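# Swap the spare robot arm and the broken one

## Task

Take the spare arm out of the open case on one desk and lay it on the empty desk on the opposite side of the room, and put the broken arm (the one with red tape) into the case. Both arms are heavy and unpowered, with limp joints. At the end both must be at rest: no part of the spare arm may stick out past a desk edge, and the broken arm must sit low enough that the lid could close (leave the lid open). A free fall of more than a few centimetres by any part of either arm fails the task. The case has to finish upright on its desk or the task fails. Release everything and move the robot away afterwards. The robot must not tip over or finish leaning, or the task fails.

## Robot and tools

ROBOT. A wheeled base with a column, a tilting head and two six-joint arms (left and right), each ending in a two-finger gripper. Folded, as at the start, it measures 0.73 m long, 0.62 m wide, 1.88 m tall; its front sits 0.40 m ahead of the column. The shoulders are about 1.46 m up and 0.23 m either side of the centre. An empty hand reaches about 1 m from its shoulder and no lower than 0.47 m above the floor, so the floor is out of reach. An arm reliably carries about 3.2 kg with fingers pointing down 0.4 m ahead (0.65 to 1.2 m up), 2 kg out to 0.6 m, 1 kg out to 0.8 m; a gripper holds roughly 2 to 6 kg. Heavy loads sag the hand lower and nearer the column than planned.

FRAMES. Base frame: origin on the floor between the drive wheels under the column, x forward, y to the left, z up. left_hand and right_hand are reported in this frame: the point where the fingers meet (tips 8 mm further), with quat_wxyz mapping (0,0,1) onto the finger direction and the hand's y axis along the opening. base_odometry is relative to where the base stood when the scene began; heading is positive to the left, within -3.142 to 3.142.

execute_actions(actions, cameras). actions is a list holding one action or none (empty: just report state and images). An action may contain:
- base: exactly one of {"translate_m": d}, a straight drive offset in metres from the current spot, forward positive, -3 to 3; or {"rotate_rad": d}, a turn in place in radians, left positive, -3.2 to 3.2. No sideways motion.
- joints: a single dictionary covering both arms and the head, with absolute targets by name: head_tilt_rad (-0.61 to 1.308, positive looks down), left_joint1_rad..left_joint6_rad and right_joint1_rad..right_joint6_rad in radians (joint1 ±2.879, joint2 0 to 3.141, joint3 0 to 3.019, joint4 -1.692 to 1.57, joint5 ±1.57, joint6 ±2.094), and left_gripper_m / right_gripper_m, the fingertip gap in metres, 0 (closed) to 0.093. Any joint left out may keep pushing toward its old target.
- speeds: optional caps for this action, translate_m 0.05 to 0.8 m/s, rotate_rad 0.1 to 1 rad/s (defaults are the maximums). It does not slow the arms. A base command needing more than 8.667 s is refused; no action runs beyond 15 s.
cameras: list from cam_head_left, cam_head_right, cam_left_wrist, cam_right_wrist, nav_camera, all; omitted or null gives all, [] gives none. Unknown keys or out-of-range numbers refuse the call and nothing moves.

ARM GEOMETRY. With left_joint1_rad -1.57 (right +1.57) and joints 5, 6 at 0, the arm swings in a forward vertical plane. With a = j2 - 0.35, b = 1.05 + j2 - j3, c = b - j4: hand ahead = 0.12 + 0.39 sin a + 0.38 cos b + 0.25 cos c, up = 1.46 + 0.39 cos a - 0.38 sin b - 0.25 sin c; c = 1.57 means fingers straight down. Example: j2, j3, j4 = 0.93, 0.78, 0.14 gives 0.60 m ahead, 1.21 m up. Reality runs up to 5 cm lower and nearer (about 12 cm under heavy load). Joint5 positive swings the hand to the robot's right; joint6 positive rolls it clockwise seen from behind.

OTHER TOOLS. wait(seconds 0 to 10) commands nothing and returns the state. zoom_image(camera, region [x0,y0,x1,y1] in pixels, at most 504x504) enlarges part of that camera's newest image. read_manual(section "licences") returns licence text only. finished_scene(scene) ends the current scene for good and reports success.

RESULT LINES. base_status and joint_status report how each motion ended: done, off_target (resting short, maybe still pushing), time_out, contact_stop (base only, a wheel stalled), not_followed after "joint command not followed" (a self-collision check blocked that arm; back each moved joint off by 0.05 rad or more, or move the other arm). If a call reports a stop, later motion calls in the same reply are skipped. on_its_own lists what was not commanded; "held at" is a held target, not a position. motor_effort shows only left_wheel and right_wheel (%); wheel_motors_off = 1 means a 2 s overload shutdown after about 3 s of hard base pushing. turned_by_wheels vs turned_by_imu differing by over ~4% and at least 0.05 rad means slip or collision. base_tilt gives forward/right lean in degrees (about 1 degree bias). Motor temperatures per arm joint; MOTOR HOT from 85 °C, and at 100 °C that arm and gripper go limp (OVER-TEMPERATURE FAULT, limit_stop_at_motor_heat).

GRIPPING. Command a gap smaller than the object; off_target is then normal. A reported gap staying 0.002 m or more over target means something is held. Fingers are 7 cm long, the hand body 10 x 7 cm; the wrist camera sticks out 11 cm on one side. Small changes (under about 0.03 rad, 0.08 for joints 2 and 3) may not move a joint; to touch gently, step about 0.05 rad per call from your last target. Sending an arm's reported joints back as targets relieves pushing but makes a held load sink about 1 cm per kg.

CAMERAS. Head cameras sit 1.47 to 1.58 m up, looking down by head_tilt_rad. Each wrist camera looks along its fingers, tilted 0.62 rad toward the hand's +x; with fingers down and arm forward it looks down and back toward the robot, and image up is mostly -x. nav_camera looks forward from 0.23 m high at the base front.

AVOID. Never let an arm being moved drop or swing loose; lower it gently with both grippers supporting its limp links. Do not knock the case over or shove desks hard; a desk edge between 0.30 and 1.20 m can slide over the base and hit the column. After a contact_stop, back up 0.05 m before turning. Keep the two arms from striking or pressing on each other, especially near the centre line. Watch motor heat while carrying. Loose objects may occasionally get nudged by outside pushes.

Each tool is called as name([rows], argument=value, ...), one row to a line, values as JSON.

## Session

execute_actions(actions=[])

Scene clock: 0.00 s.
Motor temperatures (°C, as the motors report them): left_arm=[21 21 18 22 22 20] | right_arm=[20 21 23 21 18 21]
base_odometry: x=+0.000 y=+0.000 heading=+0.000 (m, m, rad; odometry frame)
turned_by_wheels: +0.000 (rad since the last result)
turned_by_imu: +0.000 (rad since the last result)
base_tilt: forward=+0.2 right=-0.7 (deg)
base_status: not commanded
joint_positions: head_tilt_rad=+0.892 left_joint1_rad=-1.592 left_joint2_rad=+0.851 left_joint3_rad=+0.393 left_joint4_rad=-0.967 left_joint5_rad=+0.007 left_joint6_rad=+0.045 left_gripper_m=+0.094 right_joint1_rad=+1.563 right_joint2_rad=+0.848 right_joint3_rad=+0.364 right_joint4_rad=-0.907 right_joint5_rad=-0.039 right_joint6_rad=-0.031 right_gripper_m=+0.095
joint_status: not commanded
wheel_motors_off: 0
motor_effort: left_wheel=+2 right_wheel=+3 (%)
left_hand: x=+0.1421 y=+0.2191 z=+1.2595 quat_wxyz=(+0.435, -0.028, -0.900, +0.019) (m; base frame)
right_hand: x=+0.1370 y=-0.2205 z=+1.2530 quat_wxyz=(+0.419, +0.003, -0.908, -0.022) (m; base frame)
pictures: cam_head_left, cam_head_right, cam_left_wrist, cam_right_wrist, nav_camera
Images, in order (width x height): cam_head_left 672x504, cam_head_right 672x504, cam_left_wrist 672x504, cam_right_wrist 672x504, nav_camera 672x504.

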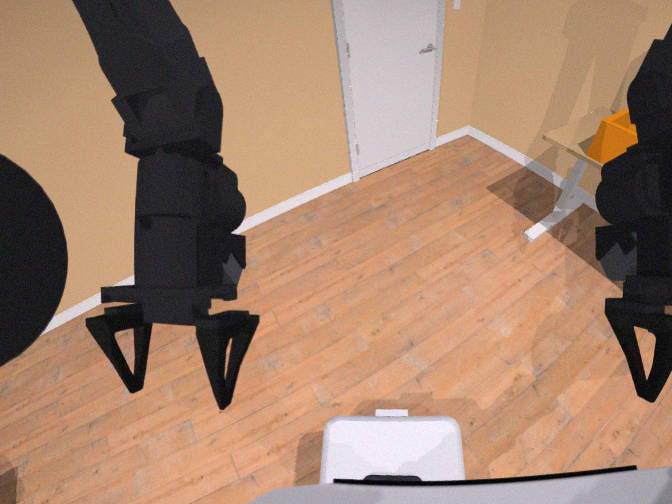

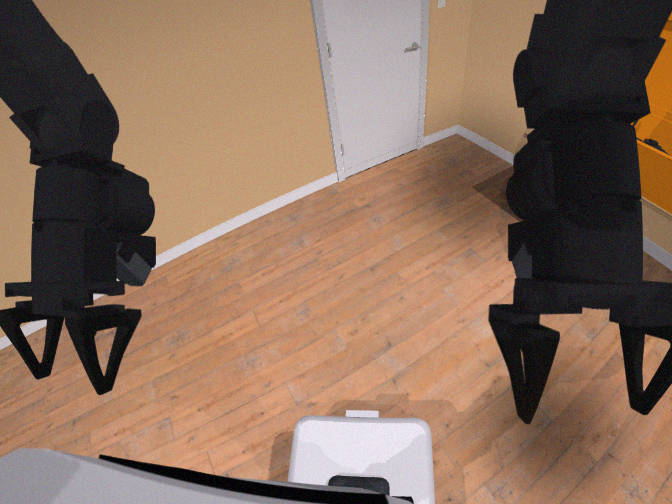

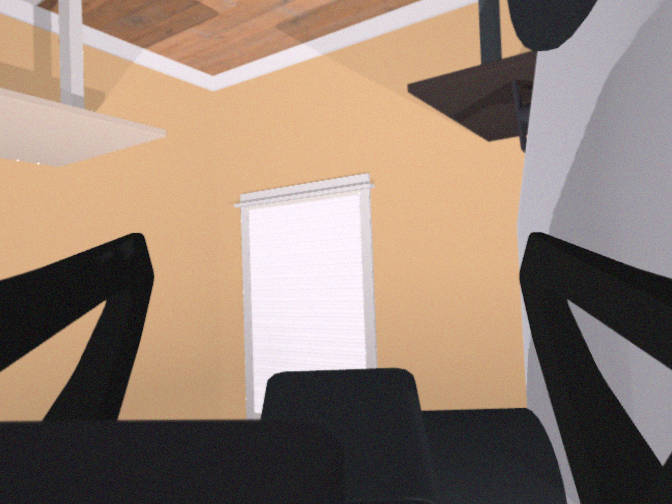

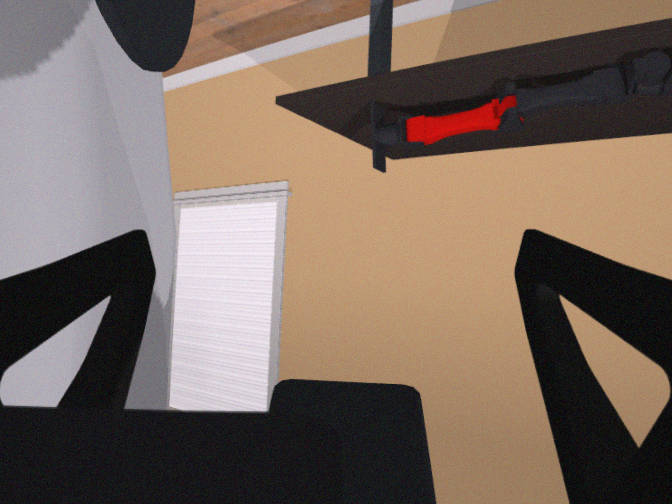

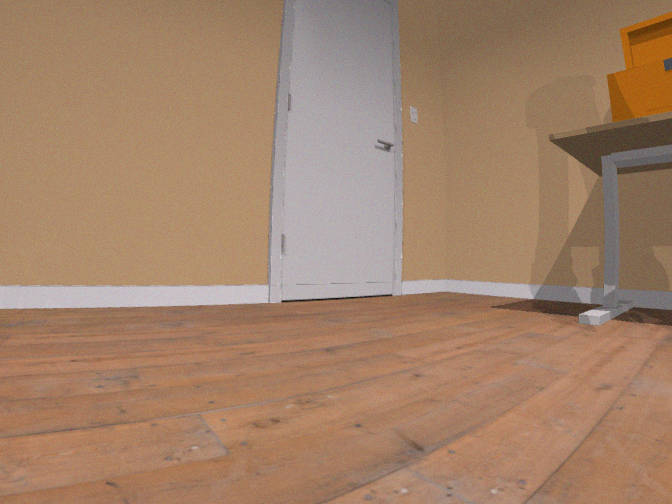

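execute_actions([
  {"base":{"rotate_rad":-0.9},"joints":{"head_tilt_rad":0.5}},
], cameras=["cam_head_left","cam_head_right","nav_camera"])

execute_actions([
  {"base":{"rotate_rad":-1.5}},
], cameras=["cam_head_left","nav_camera"])

execute_actions([
  {"base":{"rotate_rad":-1.5}},
], cameras=["cam_head_left","nav_camera"])

Scene clock: 8.60 s.
Motor temperatures (°C, as the motors report them): left_arm=[21 21 18 22 22 20] | right_arm=[20 21 23 21 18 21]
base_odometry: x=+0.000 y=+0.000 heading=-0.899 (m, m, rad; odometry frame)
turned_by_wheels: -0.899 (rad since the last result)
turned_by_imu: -0.889 (rad since the last result)
base_tilt: forward=+0.2 right=-0.6 (deg)
base_status: done
joint_positions: head_tilt_rad=+0.518 left_joint1_rad=-1.592 left_joint2_rad=+0.851 left_joint3_rad=+0.392 left_joint4_rad=-0.967 left_joint5_rad=+0.007 left_joint6_rad=+0.045 left_gripper_m=+0.094 right_joint1_rad=+1.563 right_joint2_rad=+0.848 right_joint3_rad=+0.364 right_joint4_rad=-0.907 right_joint5_rad=-0.039 right_joint6_rad=-0.031 right_gripper_m=+0.095
joint_status: all done
wheel_motors_off: 0
motor_effort: left_wheel=+5(50) right_wheel=-3(45) (%)
left_hand: x=+0.1418 y=+0.2191 z=+1.2595 quat_wxyz=(+0.436, -0.028, -0.900, +0.019) (m; base frame)
right_hand: x=+0.1370 y=-0.2205 z=+1.2530 quat_wxyz=(+0.419, +0.003, -0.908, -0.022) (m; base frame)
pictures: cam_head_left, cam_head_right, nav_camera
Images, in order (width x height): cam_head_left 672x504, cam_head_right 672x504, nav_camera 672x504.

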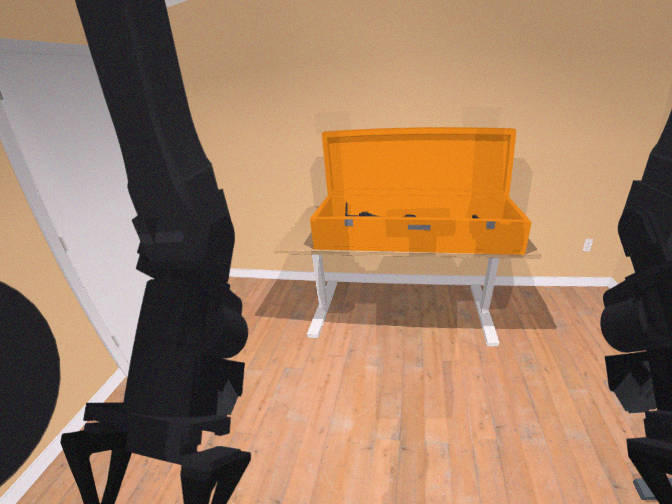

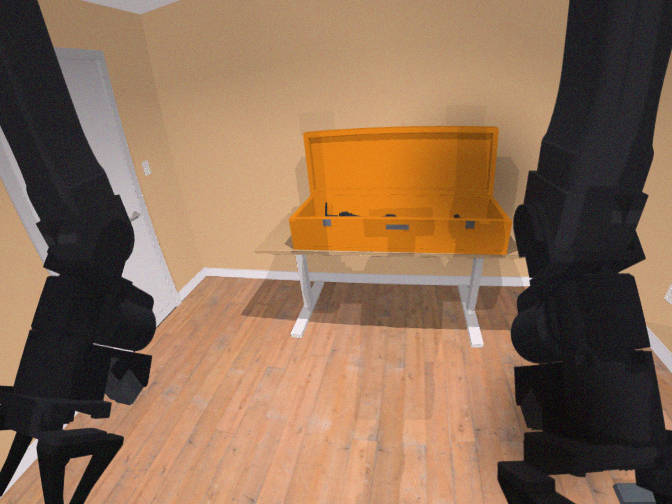

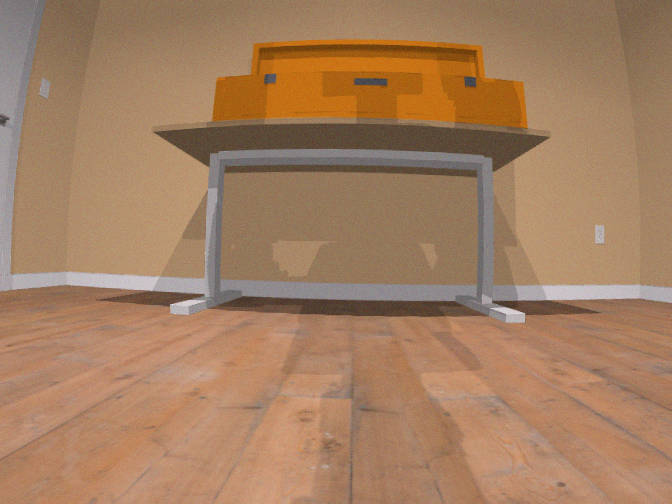

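Scene clock: 11.67 s.
Motor temperatures (°C, as the motors report them): left_arm=[21 21 18 22 22 20] | right_arm=[20 21 23 21 18 21]
base_odometry: x=+0.000 y=+0.000 heading=-2.398 (m, m, rad; odometry frame)
turned_by_wheels: -1.499 (rad since the last result)
turned_by_imu: -1.488 (rad since the last result)
base_tilt: forward=+0.2 right=-0.7 (deg)
base_status: done
joint_positions: head_tilt_rad=+0.518 left_joint1_rad=-1.592 left_joint2_rad=+0.851 left_joint3_rad=+0.392 left_joint4_rad=-0.967 left_joint5_rad=+0.007 left_joint6_rad=+0.045 left_gripper_m=+0.094 right_joint1_rad=+1.563 right_joint2_rad=+0.848 right_joint3_rad=+0.364 right_joint4_rad=-0.907 right_joint5_rad=-0.039 right_joint6_rad=-0.031 right_gripper_m=+0.095
joint_status: not commanded
wheel_motors_off: 0
motor_effort: left_wheel=+5(28) right_wheel=-3(25) (%)
left_hand: x=+0.1418 y=+0.2191 z=+1.2595 quat_wxyz=(+0.436, -0.028, -0.900, +0.019) (m; base frame)
right_hand: x=+0.1370 y=-0.2205 z=+1.2530 quat_wxyz=(+0.419, +0.003, -0.908, -0.022) (m; base frame)
pictures: cam_head_left, nav_camera
Images, in order (width x height): cam_head_left 672x504, nav_camera 672x504.

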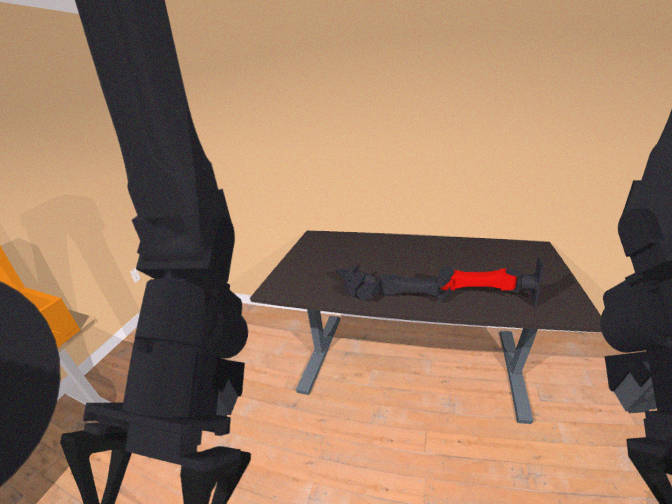

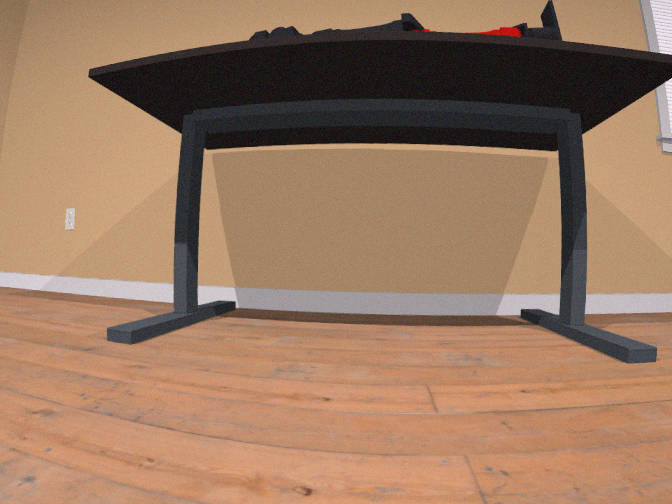

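Scene clock: 14.73 s.
Motor temperatures (°C, as the motors report them): left_arm=[21 21 18 22 22 20] | right_arm=[20 21 23 21 18 21]
base_odometry: x=+0.000 y=+0.000 heading=+2.386 (m, m, rad; odometry frame)
turned_by_wheels: -1.499 (rad since the last result)
turned_by_imu: -1.488 (rad since the last result)
base_tilt: forward=+0.2 right=-0.6 (deg)
base_status: done
joint_positions: head_tilt_rad=+0.518 left_joint1_rad=-1.592 left_joint2_rad=+0.851 left_joint3_rad=+0.392 left_joint4_rad=-0.967 left_joint5_rad=+0.007 left_joint6_rad=+0.045 left_gripper_m=+0.094 right_joint1_rad=+1.563 right_joint2_rad=+0.848 right_joint3_rad=+0.364 right_joint4_rad=-0.907 right_joint5_rad=-0.039 right_joint6_rad=-0.031 right_gripper_m=+0.095
joint_status: not commanded
wheel_motors_off: 0
motor_effort: left_wheel=+4(29) right_wheel=-3(25) (%)
left_hand: x=+0.1416 y=+0.2191 z=+1.2596 quat_wxyz=(+0.436, -0.028, -0.899, +0.019) (m; base frame)
right_hand: x=+0.1370 y=-0.2205 z=+1.2530 quat_wxyz=(+0.419, +0.003, -0.908, -0.022) (m; base frame)
pictures: cam_head_left, nav_camera
Images, in order (width x height): cam_head_left 672x504, nav_camera 672x504.

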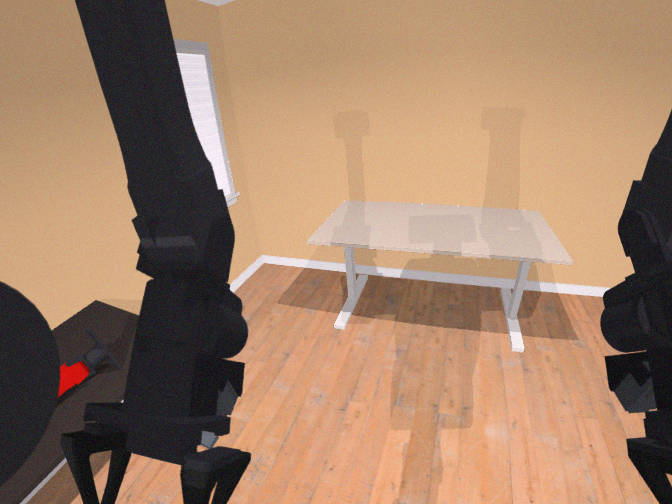

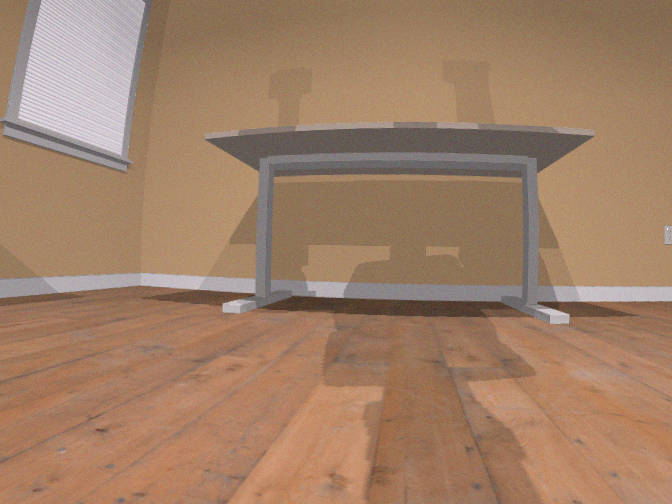

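execute_actions([
  {"base":{"rotate_rad":2.95},"joints":{"head_tilt_rad":0.8}},
], cameras=["nav_camera"])

execute_actions([
  {"base":{"translate_m":0.8}},
], cameras=["cam_head_left","cam_head_right","nav_camera"])

Scene clock: 24.83 s.
Motor temperatures (°C, as the motors report them): left_arm=[21 21 18 22 22 20] | right_arm=[20 21 23 21 18 21]
base_odometry: x=+0.000 y=+0.000 heading=-0.948 (m, m, rad; odometry frame)
turned_by_wheels: +2.949 (rad since the last result)
turned_by_imu: +2.928 (rad since the last result)
base_tilt: forward=+0.2 right=-0.6 (deg)
base_status: done
joint_positions: head_tilt_rad=+0.802 left_joint1_rad=-1.592 left_joint2_rad=+0.851 left_joint3_rad=+0.392 left_joint4_rad=-0.967 left_joint5_rad=+0.007 left_joint6_rad=+0.045 left_gripper_m=+0.094 right_joint1_rad=+1.563 right_joint2_rad=+0.848 right_joint3_rad=+0.364 right_joint4_rad=-0.907 right_joint5_rad=-0.039 right_joint6_rad=-0.031 right_gripper_m=+0.095
joint_status: all done
wheel_motors_off: 0
motor_effort: left_wheel=-4(30) right_wheel=+4(38) (%)
left_hand: x=+0.1418 y=+0.2191 z=+1.2595 quat_wxyz=(+0.436, -0.028, -0.900, +0.019) (m; base frame)
right_hand: x=+0.1370 y=-0.2205 z=+1.2530 quat_wxyz=(+0.419, +0.003, -0.908, -0.022) (m; base frame)
pictures: nav_camera
Images, in order (width x height): nav_camera 672x504.

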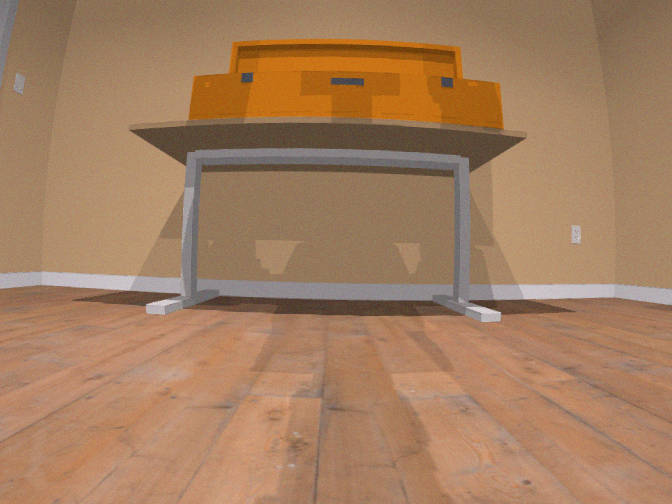

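Scene clock: 27.60 s.
Motor temperatures (°C, as the motors report them): left_arm=[21 21 18 22 22 20] | right_arm=[20 21 23 21 18 21]
base_odometry: x=+0.467 y=-0.650 heading=-0.948 (m, m, rad; odometry frame)
turned_by_wheels: +0.000 (rad since the last result)
turned_by_imu: +0.001 (rad since the last result)
base_tilt: forward=+0.1 right=-0.6 (deg)
base_status: done
joint_positions: head_tilt_rad=+0.803 left_joint1_rad=-1.592 left_joint2_rad=+0.851 left_joint3_rad=+0.395 left_joint4_rad=-0.967 left_joint5_rad=+0.007 left_joint6_rad=+0.045 left_gripper_m=+0.094 right_joint1_rad=+1.563 right_joint2_rad=+0.848 right_joint3_rad=+0.366 right_joint4_rad=-0.907 right_joint5_rad=-0.039 right_joint6_rad=-0.031 right_gripper_m=+0.095
joint_status: not commanded
wheel_motors_off: 0
motor_effort: left_wheel=+0(58) right_wheel=+0(57) (%)
left_hand: x=+0.1436 y=+0.2191 z=+1.2590 quat_wxyz=(+0.434, -0.028, -0.900, +0.019) (m; base frame)
right_hand: x=+0.1382 y=-0.2205 z=+1.2526 quat_wxyz=(+0.418, +0.003, -0.908, -0.022) (m; base frame)
pictures: cam_head_left, cam_head_right, nav_camera
Images, in order (width x height): cam_head_left 672x504, cam_head_right 672x504, nav_camera 672x504.

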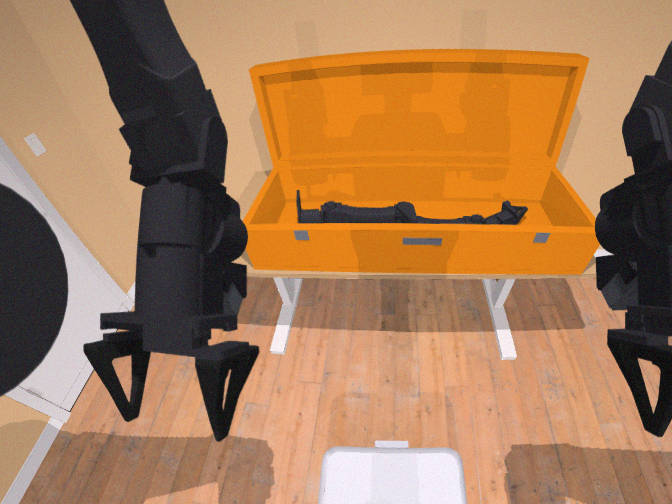

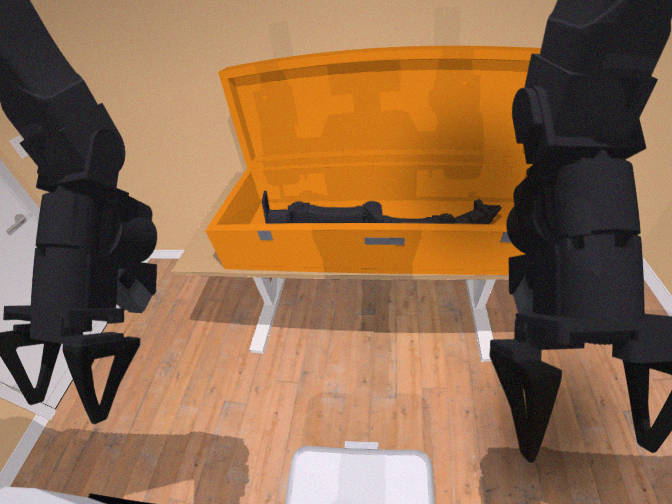

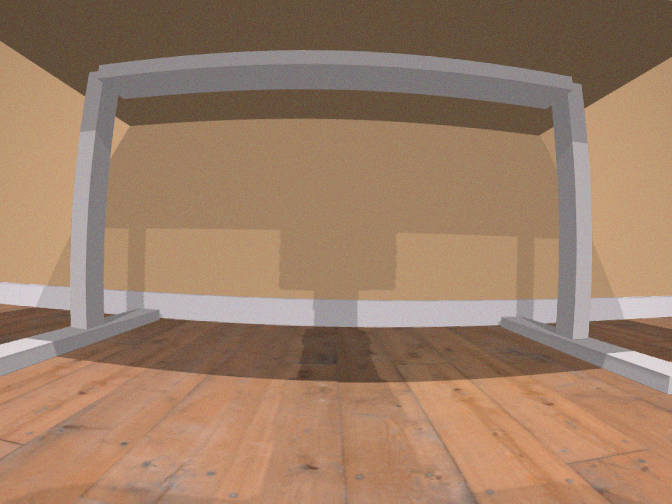

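execute_actions([
  {"joints":{"left_joint2_rad":1.14,"left_joint3_rad":0.8,"left_joint4_rad":-0.15,"left_joint6_rad":-1.57,"right_joint2_rad":1.14,"right_joint3_rad":0.8,"right_joint4_rad":-0.15,"right_joint6_rad":1.57,"head_tilt_rad":1.0},"base":{"translate_m":0.6},"speeds":{"translate_m":0.3}},
])

Scene clock: 42.20 s.
Motor temperatures (°C, as the motors report them): left_arm=[21 22 18 22 22 20] | right_arm=[20 21 23 21 18 21]
base_odometry: x=+0.817 y=-1.137 heading=-0.948 (m, m, rad; odometry frame)
turned_by_wheels: +0.000 (rad since the last result)
turned_by_imu: +0.002 (rad since the last result)
base_tilt: forward=+0.1 right=-0.6 (deg)
base_status: done
joint_positions: head_tilt_rad=+1.001 left_joint1_rad=-1.592 left_joint2_rad=+1.142 left_joint3_rad=+0.800 left_joint4_rad=-0.156 left_joint5_rad=+0.007 left_joint6_rad=-1.556 left_gripper_m=+0.094 right_joint1_rad=+1.563 right_joint2_rad=+1.139 right_joint3_rad=+0.803 right_joint4_rad=-0.161 right_joint5_rad=-0.039 right_joint6_rad=+1.559 right_gripper_m=+0.095
joint_status: all done
wheel_motors_off: 0
motor_effort: left_wheel=-1(37) right_wheel=+1(35) (%)
left_hand: x=+0.4740 y=+0.2127 z=+1.1040 quat_wxyz=(+0.000, +0.698, -0.716, +0.018) (m; base frame)
right_hand: x=+0.4756 y=-0.2229 z=+1.1054 quat_wxyz=(+0.002, -0.704, -0.710, -0.021) (m; base frame)
pictures: cam_head_left, cam_head_right, cam_left_wrist, cam_right_wrist, nav_camera
Images, in order (width x height): cam_head_left 672x504, cam_head_right 672x504, cam_left_wrist 672x504, cam_right_wrist 672x504, nav_camera 672x504.

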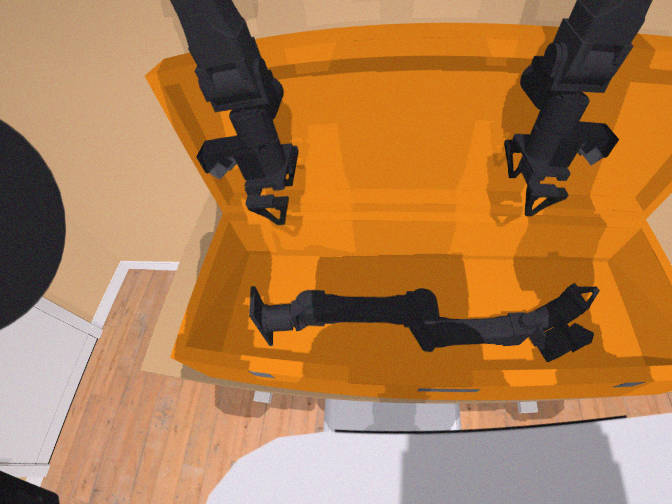

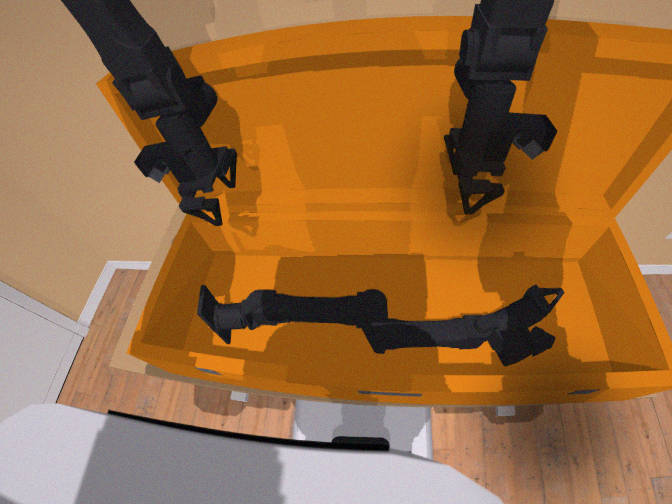

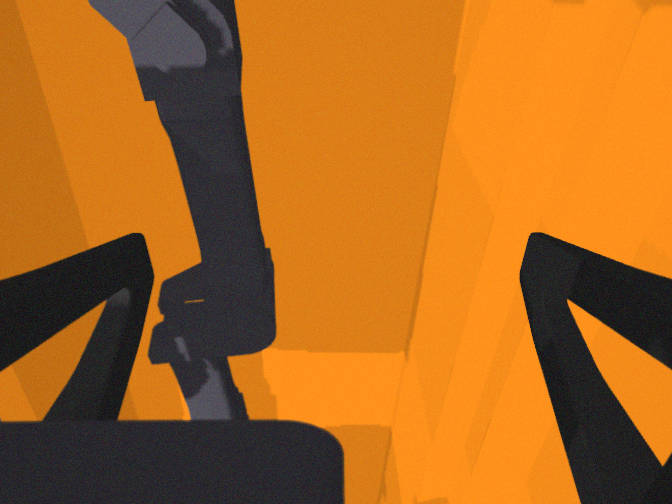

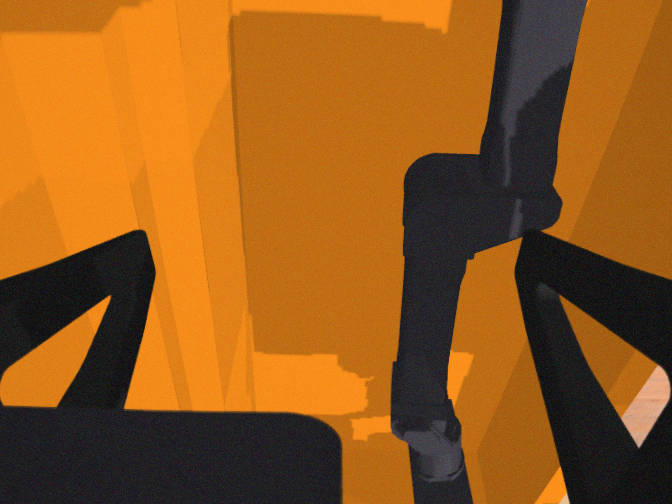

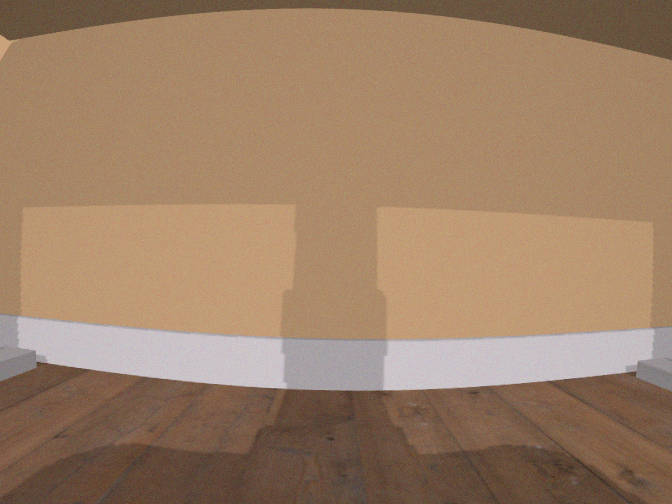

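execute_actions([
  {"joints":{"left_joint1_rad":-1.70,"left_joint2_rad":1.59,"left_joint3_rad":1.05,"left_joint4_rad":0.04,"left_joint6_rad":-1.5,"right_joint2_rad":1.59,"right_joint3_rad":1.05,"right_joint4_rad":0.04,"right_joint6_rad":1.6},"base":{"translate_m":-0.1}},
], cameras=["cam_head_left","cam_head_right","cam_left_wrist","cam_right_wrist"])

Scene clock: 57.10 s.
Motor temperatures (°C, as the motors report them): left_arm=[21 22 18 22 22 20] | right_arm=[20 22 23 21 18 21]
base_odometry: x=+0.758 y=-1.056 heading=-0.948 (m, m, rad; odometry frame)
turned_by_wheels: +0.000 (rad since the last result)
turned_by_imu: +0.002 (rad since the last result)
base_tilt: forward=+0.2 right=-0.6 (deg)
base_status: done
joint_positions: head_tilt_rad=+1.001 left_joint1_rad=-1.704 left_joint2_rad=+1.593 left_joint3_rad=+1.052 left_joint4_rad=+0.036 left_joint5_rad=+0.007 left_joint6_rad=-1.510 left_gripper_m=+0.094 right_joint1_rad=+1.563 right_joint2_rad=+1.611 right_joint3_rad=+1.049 right_joint4_rad=+0.040 right_joint5_rad=-0.039 right_joint6_rad=+1.591 right_gripper_m=+0.095
joint_status: all done
wheel_motors_off: 0
motor_effort: left_wheel=+0(38) right_wheel=+0(32) (%)
left_hand: x=+0.4836 y=+0.1384 z=+0.9561 quat_wxyz=(+0.035, +0.660, -0.749, +0.051) (m; base frame)
right_hand: x=+0.4764 y=-0.2241 z=+0.9448 quat_wxyz=(+0.011, -0.715, -0.699, -0.012) (m; base frame)
pictures: cam_head_left, cam_head_right, cam_left_wrist, cam_right_wrist
Images, in order (width x height): cam_head_left 672x504, cam_head_right 672x504, cam_left_wrist 672x504, cam_right_wrist 672x504.

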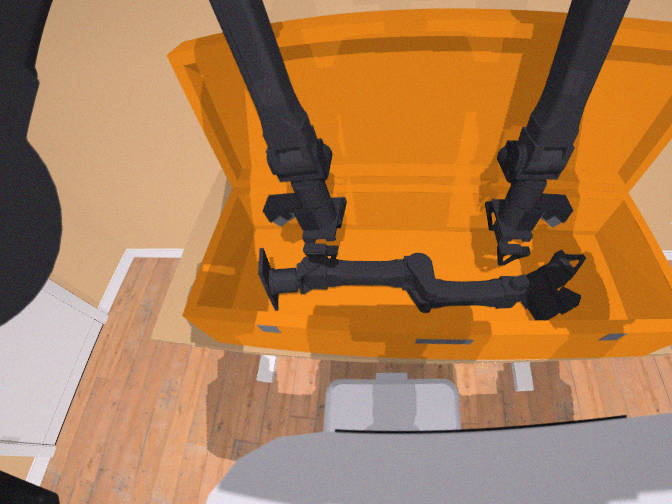

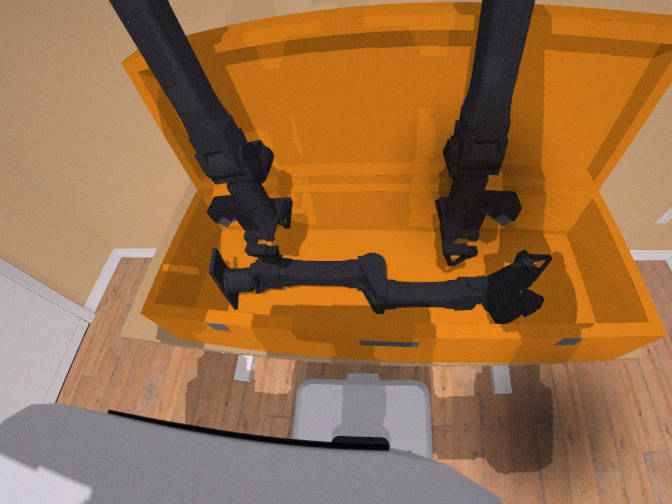

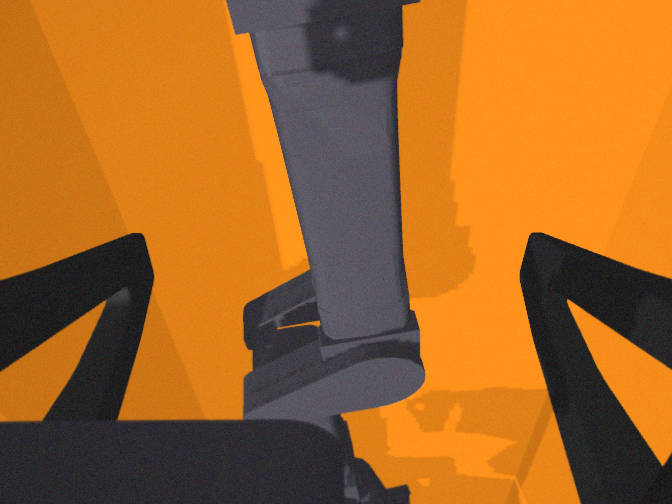

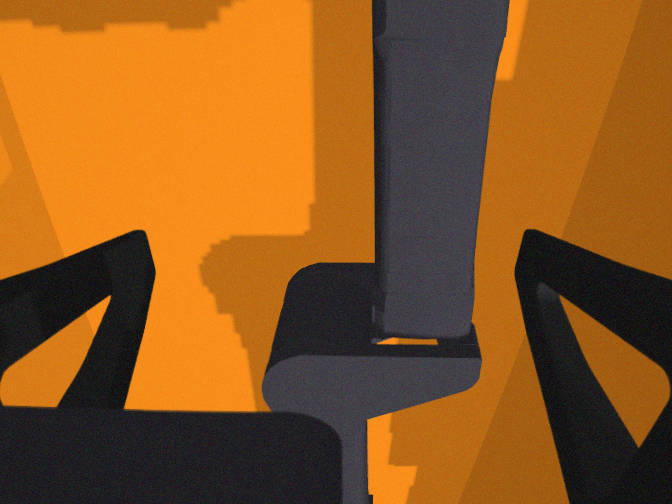

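execute_actions([
  {"joints":{"left_joint2_rad":1.74,"left_joint3_rad":1.15,"left_joint4_rad":0.08,"right_joint2_rad":1.67,"right_joint3_rad":0.98,"right_joint4_rad":0.18,"head_tilt_rad":1.1}},
], cameras=["cam_head_left","cam_head_right","cam_left_wrist","cam_right_wrist"])

Scene clock: 62.53 s.
Motor temperatures (°C, as the motors report them): left_arm=[21 23 18 22 22 20] | right_arm=[20 23 23 21 18 21]
base_odometry: x=+0.758 y=-1.056 heading=-0.948 (m, m, rad; odometry frame)
turned_by_wheels: +0.000 (rad since the last result)
turned_by_imu: +0.002 (rad since the last result)
base_tilt: forward=+0.1 right=-0.6 (deg)
base_status: not commanded
joint_positions: head_tilt_rad=+1.099 left_joint1_rad=-1.704 left_joint2_rad=+1.746 left_joint3_rad=+1.148 left_joint4_rad=+0.078 left_joint5_rad=+0.007 left_joint6_rad=-1.510 left_gripper_m=+0.094 right_joint1_rad=+1.563 right_joint2_rad=+1.663 right_joint3_rad=+0.978 right_joint4_rad=+0.165 right_joint5_rad=-0.039 right_joint6_rad=+1.591 right_gripper_m=+0.095
joint_status: all done
wheel_motors_off: 0
motor_effort: left_wheel=+1(1) right_wheel=-1(1) (%)
left_hand: x=+0.4721 y=+0.1327 z=+0.9001 quat_wxyz=(+0.041, +0.660, -0.749, +0.045) (m; base frame)
right_hand: x=+0.4358 y=-0.2240 z=+0.9300 quat_wxyz=(+0.010, -0.715, -0.699, -0.012) (m; base frame)
pictures: cam_head_left, cam_head_right, cam_left_wrist, cam_right_wrist
Images, in order (width x height): cam_head_left 672x504, cam_head_right 672x504, cam_left_wrist 672x504, cam_right_wrist 672x504.

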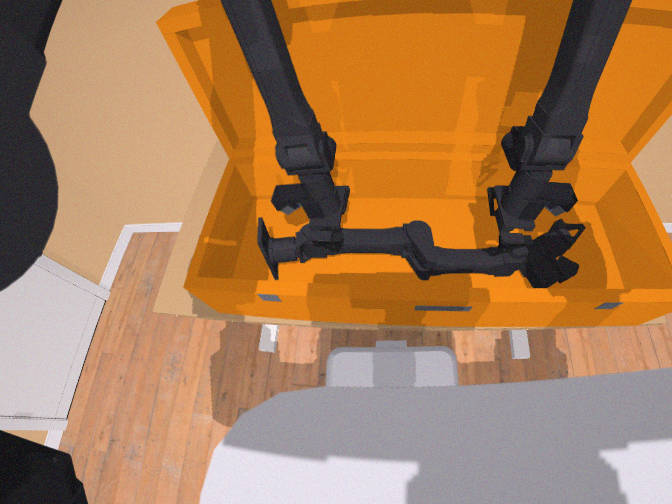

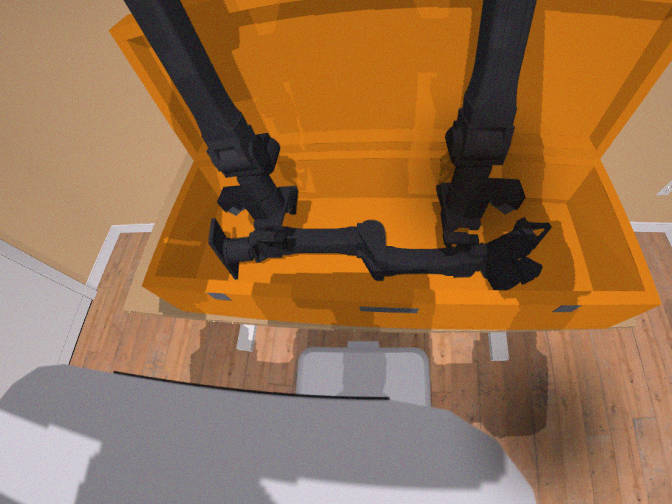

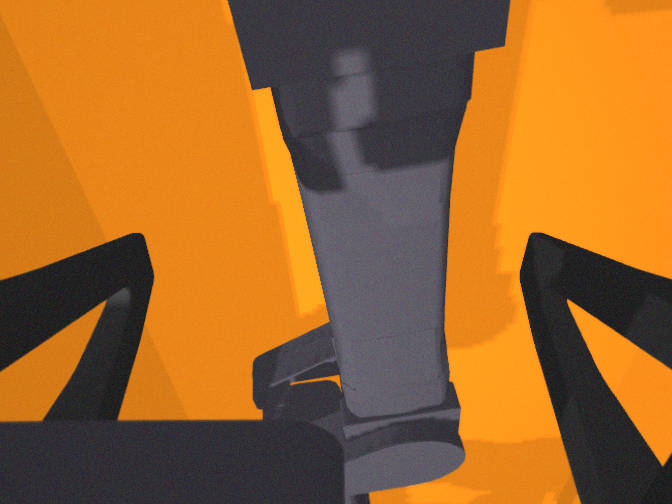

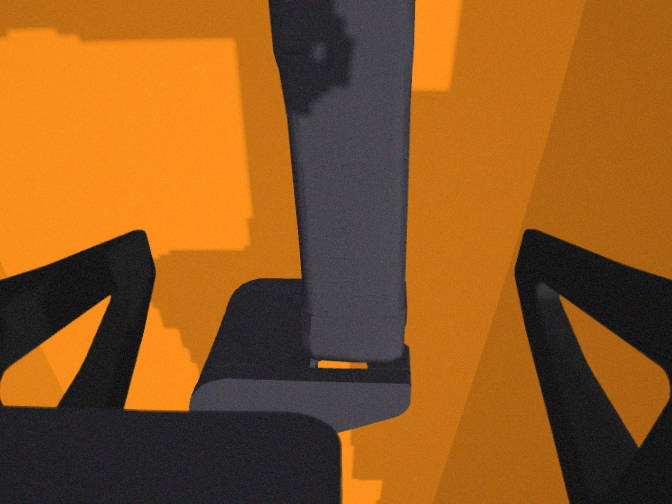

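execute_actions([
  {"joints":{"left_joint1_rad":-1.74,"left_joint2_rad":1.85,"left_joint3_rad":1.22,"left_joint4_rad":0.11,"right_joint1_rad":1.61,"right_joint2_rad":1.84,"right_joint3_rad":1.15,"right_joint4_rad":0.18}},
], cameras=["cam_head_left","cam_left_wrist","cam_right_wrist"])

Scene clock: 69.23 s.
Motor temperatures (°C, as the motors report them): left_arm=[21 23 18 22 22 20] | right_arm=[20 23 23 21 18 21]
base_odometry: x=+0.758 y=-1.056 heading=-0.948 (m, m, rad; odometry frame)
turned_by_wheels: +0.000 (rad since the last result)
turned_by_imu: +0.002 (rad since the last result)
base_tilt: forward=+0.3 right=-0.6 (deg)
base_status: not commanded
joint_positions: head_tilt_rad=+1.099 left_joint1_rad=-1.730 left_joint2_rad=+1.851 left_joint3_rad=+1.218 left_joint4_rad=+0.108 left_joint5_rad=+0.007 left_joint6_rad=-1.510 left_gripper_m=+0.094 right_joint1_rad=+1.609 right_joint2_rad=+1.836 right_joint3_rad=+1.149 right_joint4_rad=+0.170 right_joint5_rad=-0.039 right_joint6_rad=+1.591 right_gripper_m=+0.095
joint_status: all done
wheel_motors_off: 0
motor_effort: left_wheel=+1(1) right_wheel=-1(2) (%)
left_hand: x=+0.4609 y=+0.1103 z=+0.8640 quat_wxyz=(+0.050, +0.654, -0.753, +0.052) (m; base frame)
right_hand: x=+0.4469 y=-0.1922 z=+0.8654 quat_wxyz=(+0.023, -0.707, -0.706, -0.028) (m; base frame)
pictures: cam_head_left, cam_left_wrist, cam_right_wrist
Images, in order (width x height): cam_head_left 672x504, cam_left_wrist 672x504, cam_right_wrist 672x504.

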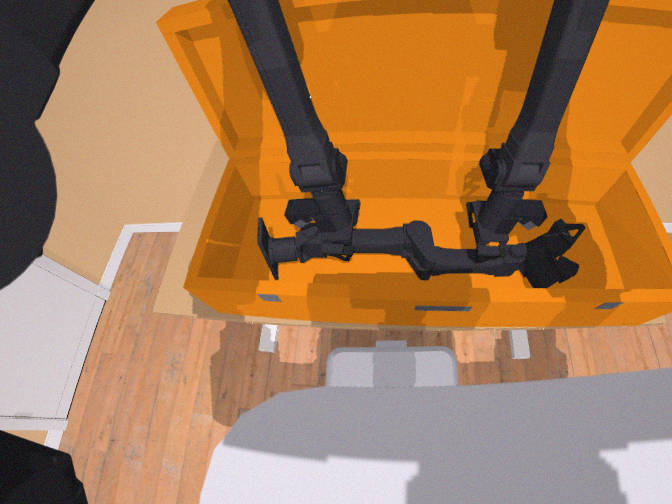

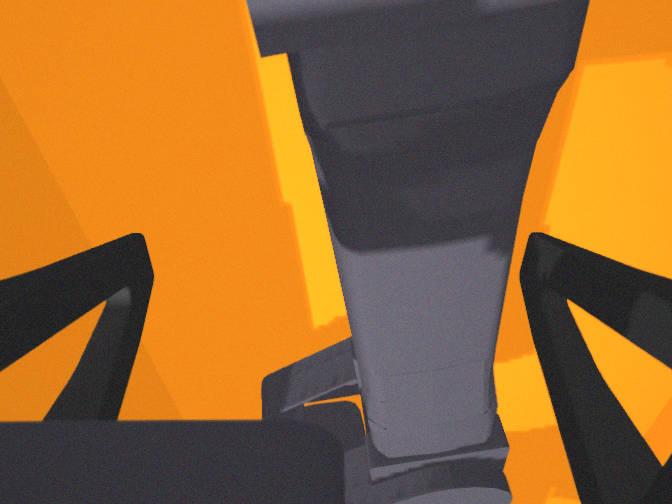

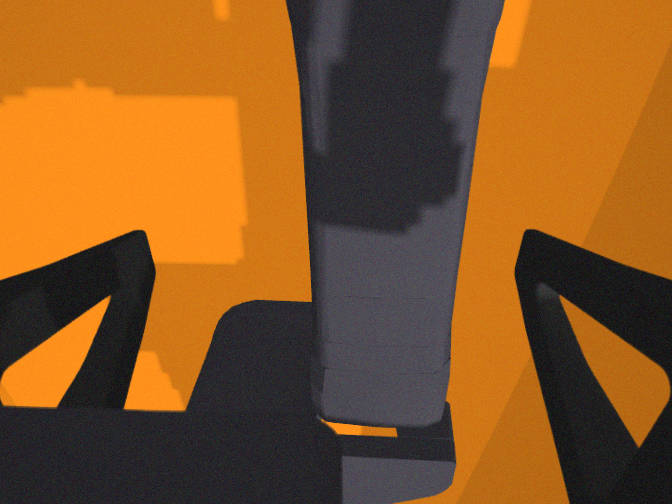

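execute_actions([
  {"joints":{"left_joint2_rad":1.9,"left_joint3_rad":1.35,"left_joint4_rad":0.04}},
], cameras=[])

execute_actions([
  {"joints":{"left_joint2_rad":1.98,"left_joint3_rad":1.41,"left_joint4_rad":0.04,"right_joint2_rad":1.96,"right_joint3_rad":1.25,"right_joint4_rad":0.19}},
], cameras=["cam_head_left","cam_left_wrist","cam_right_wrist"])

Scene clock: 74.53 s.
Motor temperatures (°C, as the motors report them): left_arm=[21 23 18 22 22 20] | right_arm=[20 23 23 21 18 21]
base_odometry: x=+0.758 y=-1.056 heading=-0.948 (m, m, rad; odometry frame)
turned_by_wheels: +0.000 (rad since the last result)
turned_by_imu: +0.002 (rad since the last result)
base_tilt: forward=+0.2 right=-0.7 (deg)
base_status: not commanded
joint_positions: head_tilt_rad=+1.099 left_joint1_rad=-1.730 left_joint2_rad=+1.900 left_joint3_rad=+1.354 left_joint4_rad=+0.045 left_joint5_rad=+0.007 left_joint6_rad=-1.510 left_gripper_m=+0.094 right_joint1_rad=+1.609 right_joint2_rad=+1.836 right_joint3_rad=+1.149 right_joint4_rad=+0.170 right_joint5_rad=-0.039 right_joint6_rad=+1.591 right_gripper_m=+0.095
joint_status: all done
wheel_motors_off: 0
motor_effort: left_wheel=+1(1) right_wheel=-1(1) (%)
left_hand: x=+0.5002 y=+0.1043 z=+0.8434 quat_wxyz=(+0.042, +0.655, -0.752, +0.060) (m; base frame)
right_hand: x=+0.4469 y=-0.1922 z=+0.8654 quat_wxyz=(+0.023, -0.707, -0.706, -0.028) (m; base frame)
pictures: none
No camera images: the call's "cameras" was empty. Leave "cameras" out to get every camera's image.

Scene clock: 75.77 s.
Motor temperatures (°C, as the motors report them): left_arm=[21 23 18 22 22 20] | right_arm=[20 23 23 21 18 21]
base_odometry: x=+0.758 y=-1.056 heading=-0.948 (m, m, rad; odometry frame)
turned_by_wheels: +0.000 (rad since the last result)
turned_by_imu: +0.000 (rad since the last result)
base_tilt: forward=+0.2 right=-0.5 (deg)
base_status: not commanded
joint_positions: head_tilt_rad=+1.099 left_joint1_rad=-1.731 left_joint2_rad=+1.974 left_joint3_rad=+1.409 left_joint4_rad=+0.039 left_joint5_rad=+0.003 left_joint6_rad=-1.507 left_gripper_m=+0.094 right_joint1_rad=+1.609 right_joint2_rad=+1.904 right_joint3_rad=+1.248 right_joint4_rad=+0.177 right_joint5_rad=-0.040 right_joint6_rad=+1.591 right_gripper_m=+0.095
joint_status: all done
wheel_motors_off: 0
motor_effort: left_wheel=+1(2) right_wheel=-1(2) (%)
left_hand: x=+0.4864 y=+0.1015 z=+0.8153 quat_wxyz=(+0.049, +0.653, -0.754, +0.051) (m; base frame)
right_hand: x=+0.4685 y=-0.1907 z=+0.8378 quat_wxyz=(+0.011, -0.707, -0.706, -0.041) (m; base frame)
pictures: cam_head_left, cam_left_wrist, cam_right_wrist
Images, in order (width x height): cam_head_left 672x504, cam_left_wrist 672x504, cam_right_wrist 672x504.

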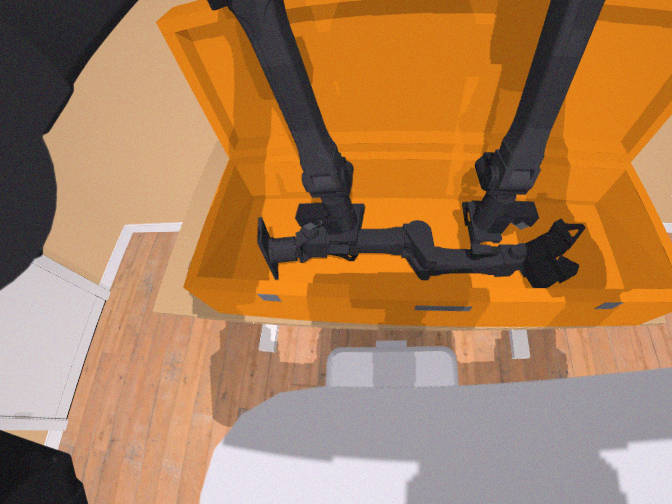

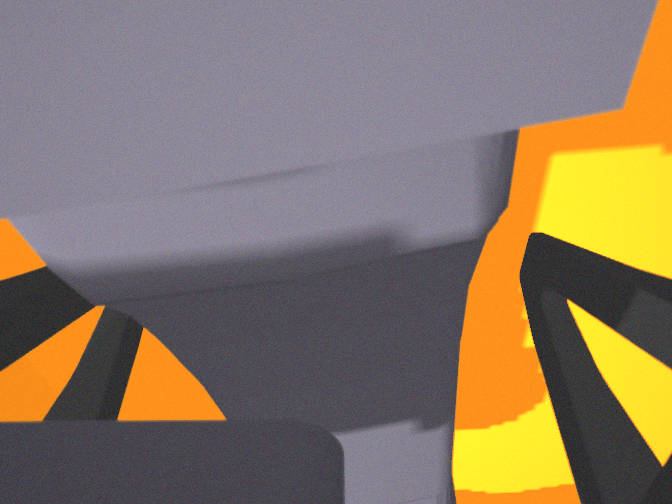

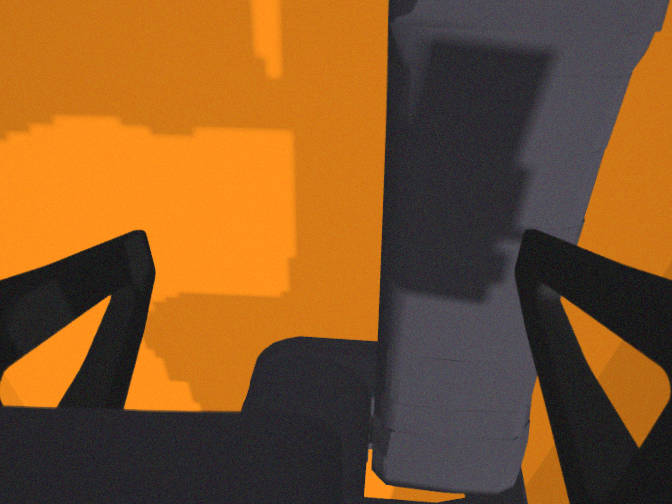

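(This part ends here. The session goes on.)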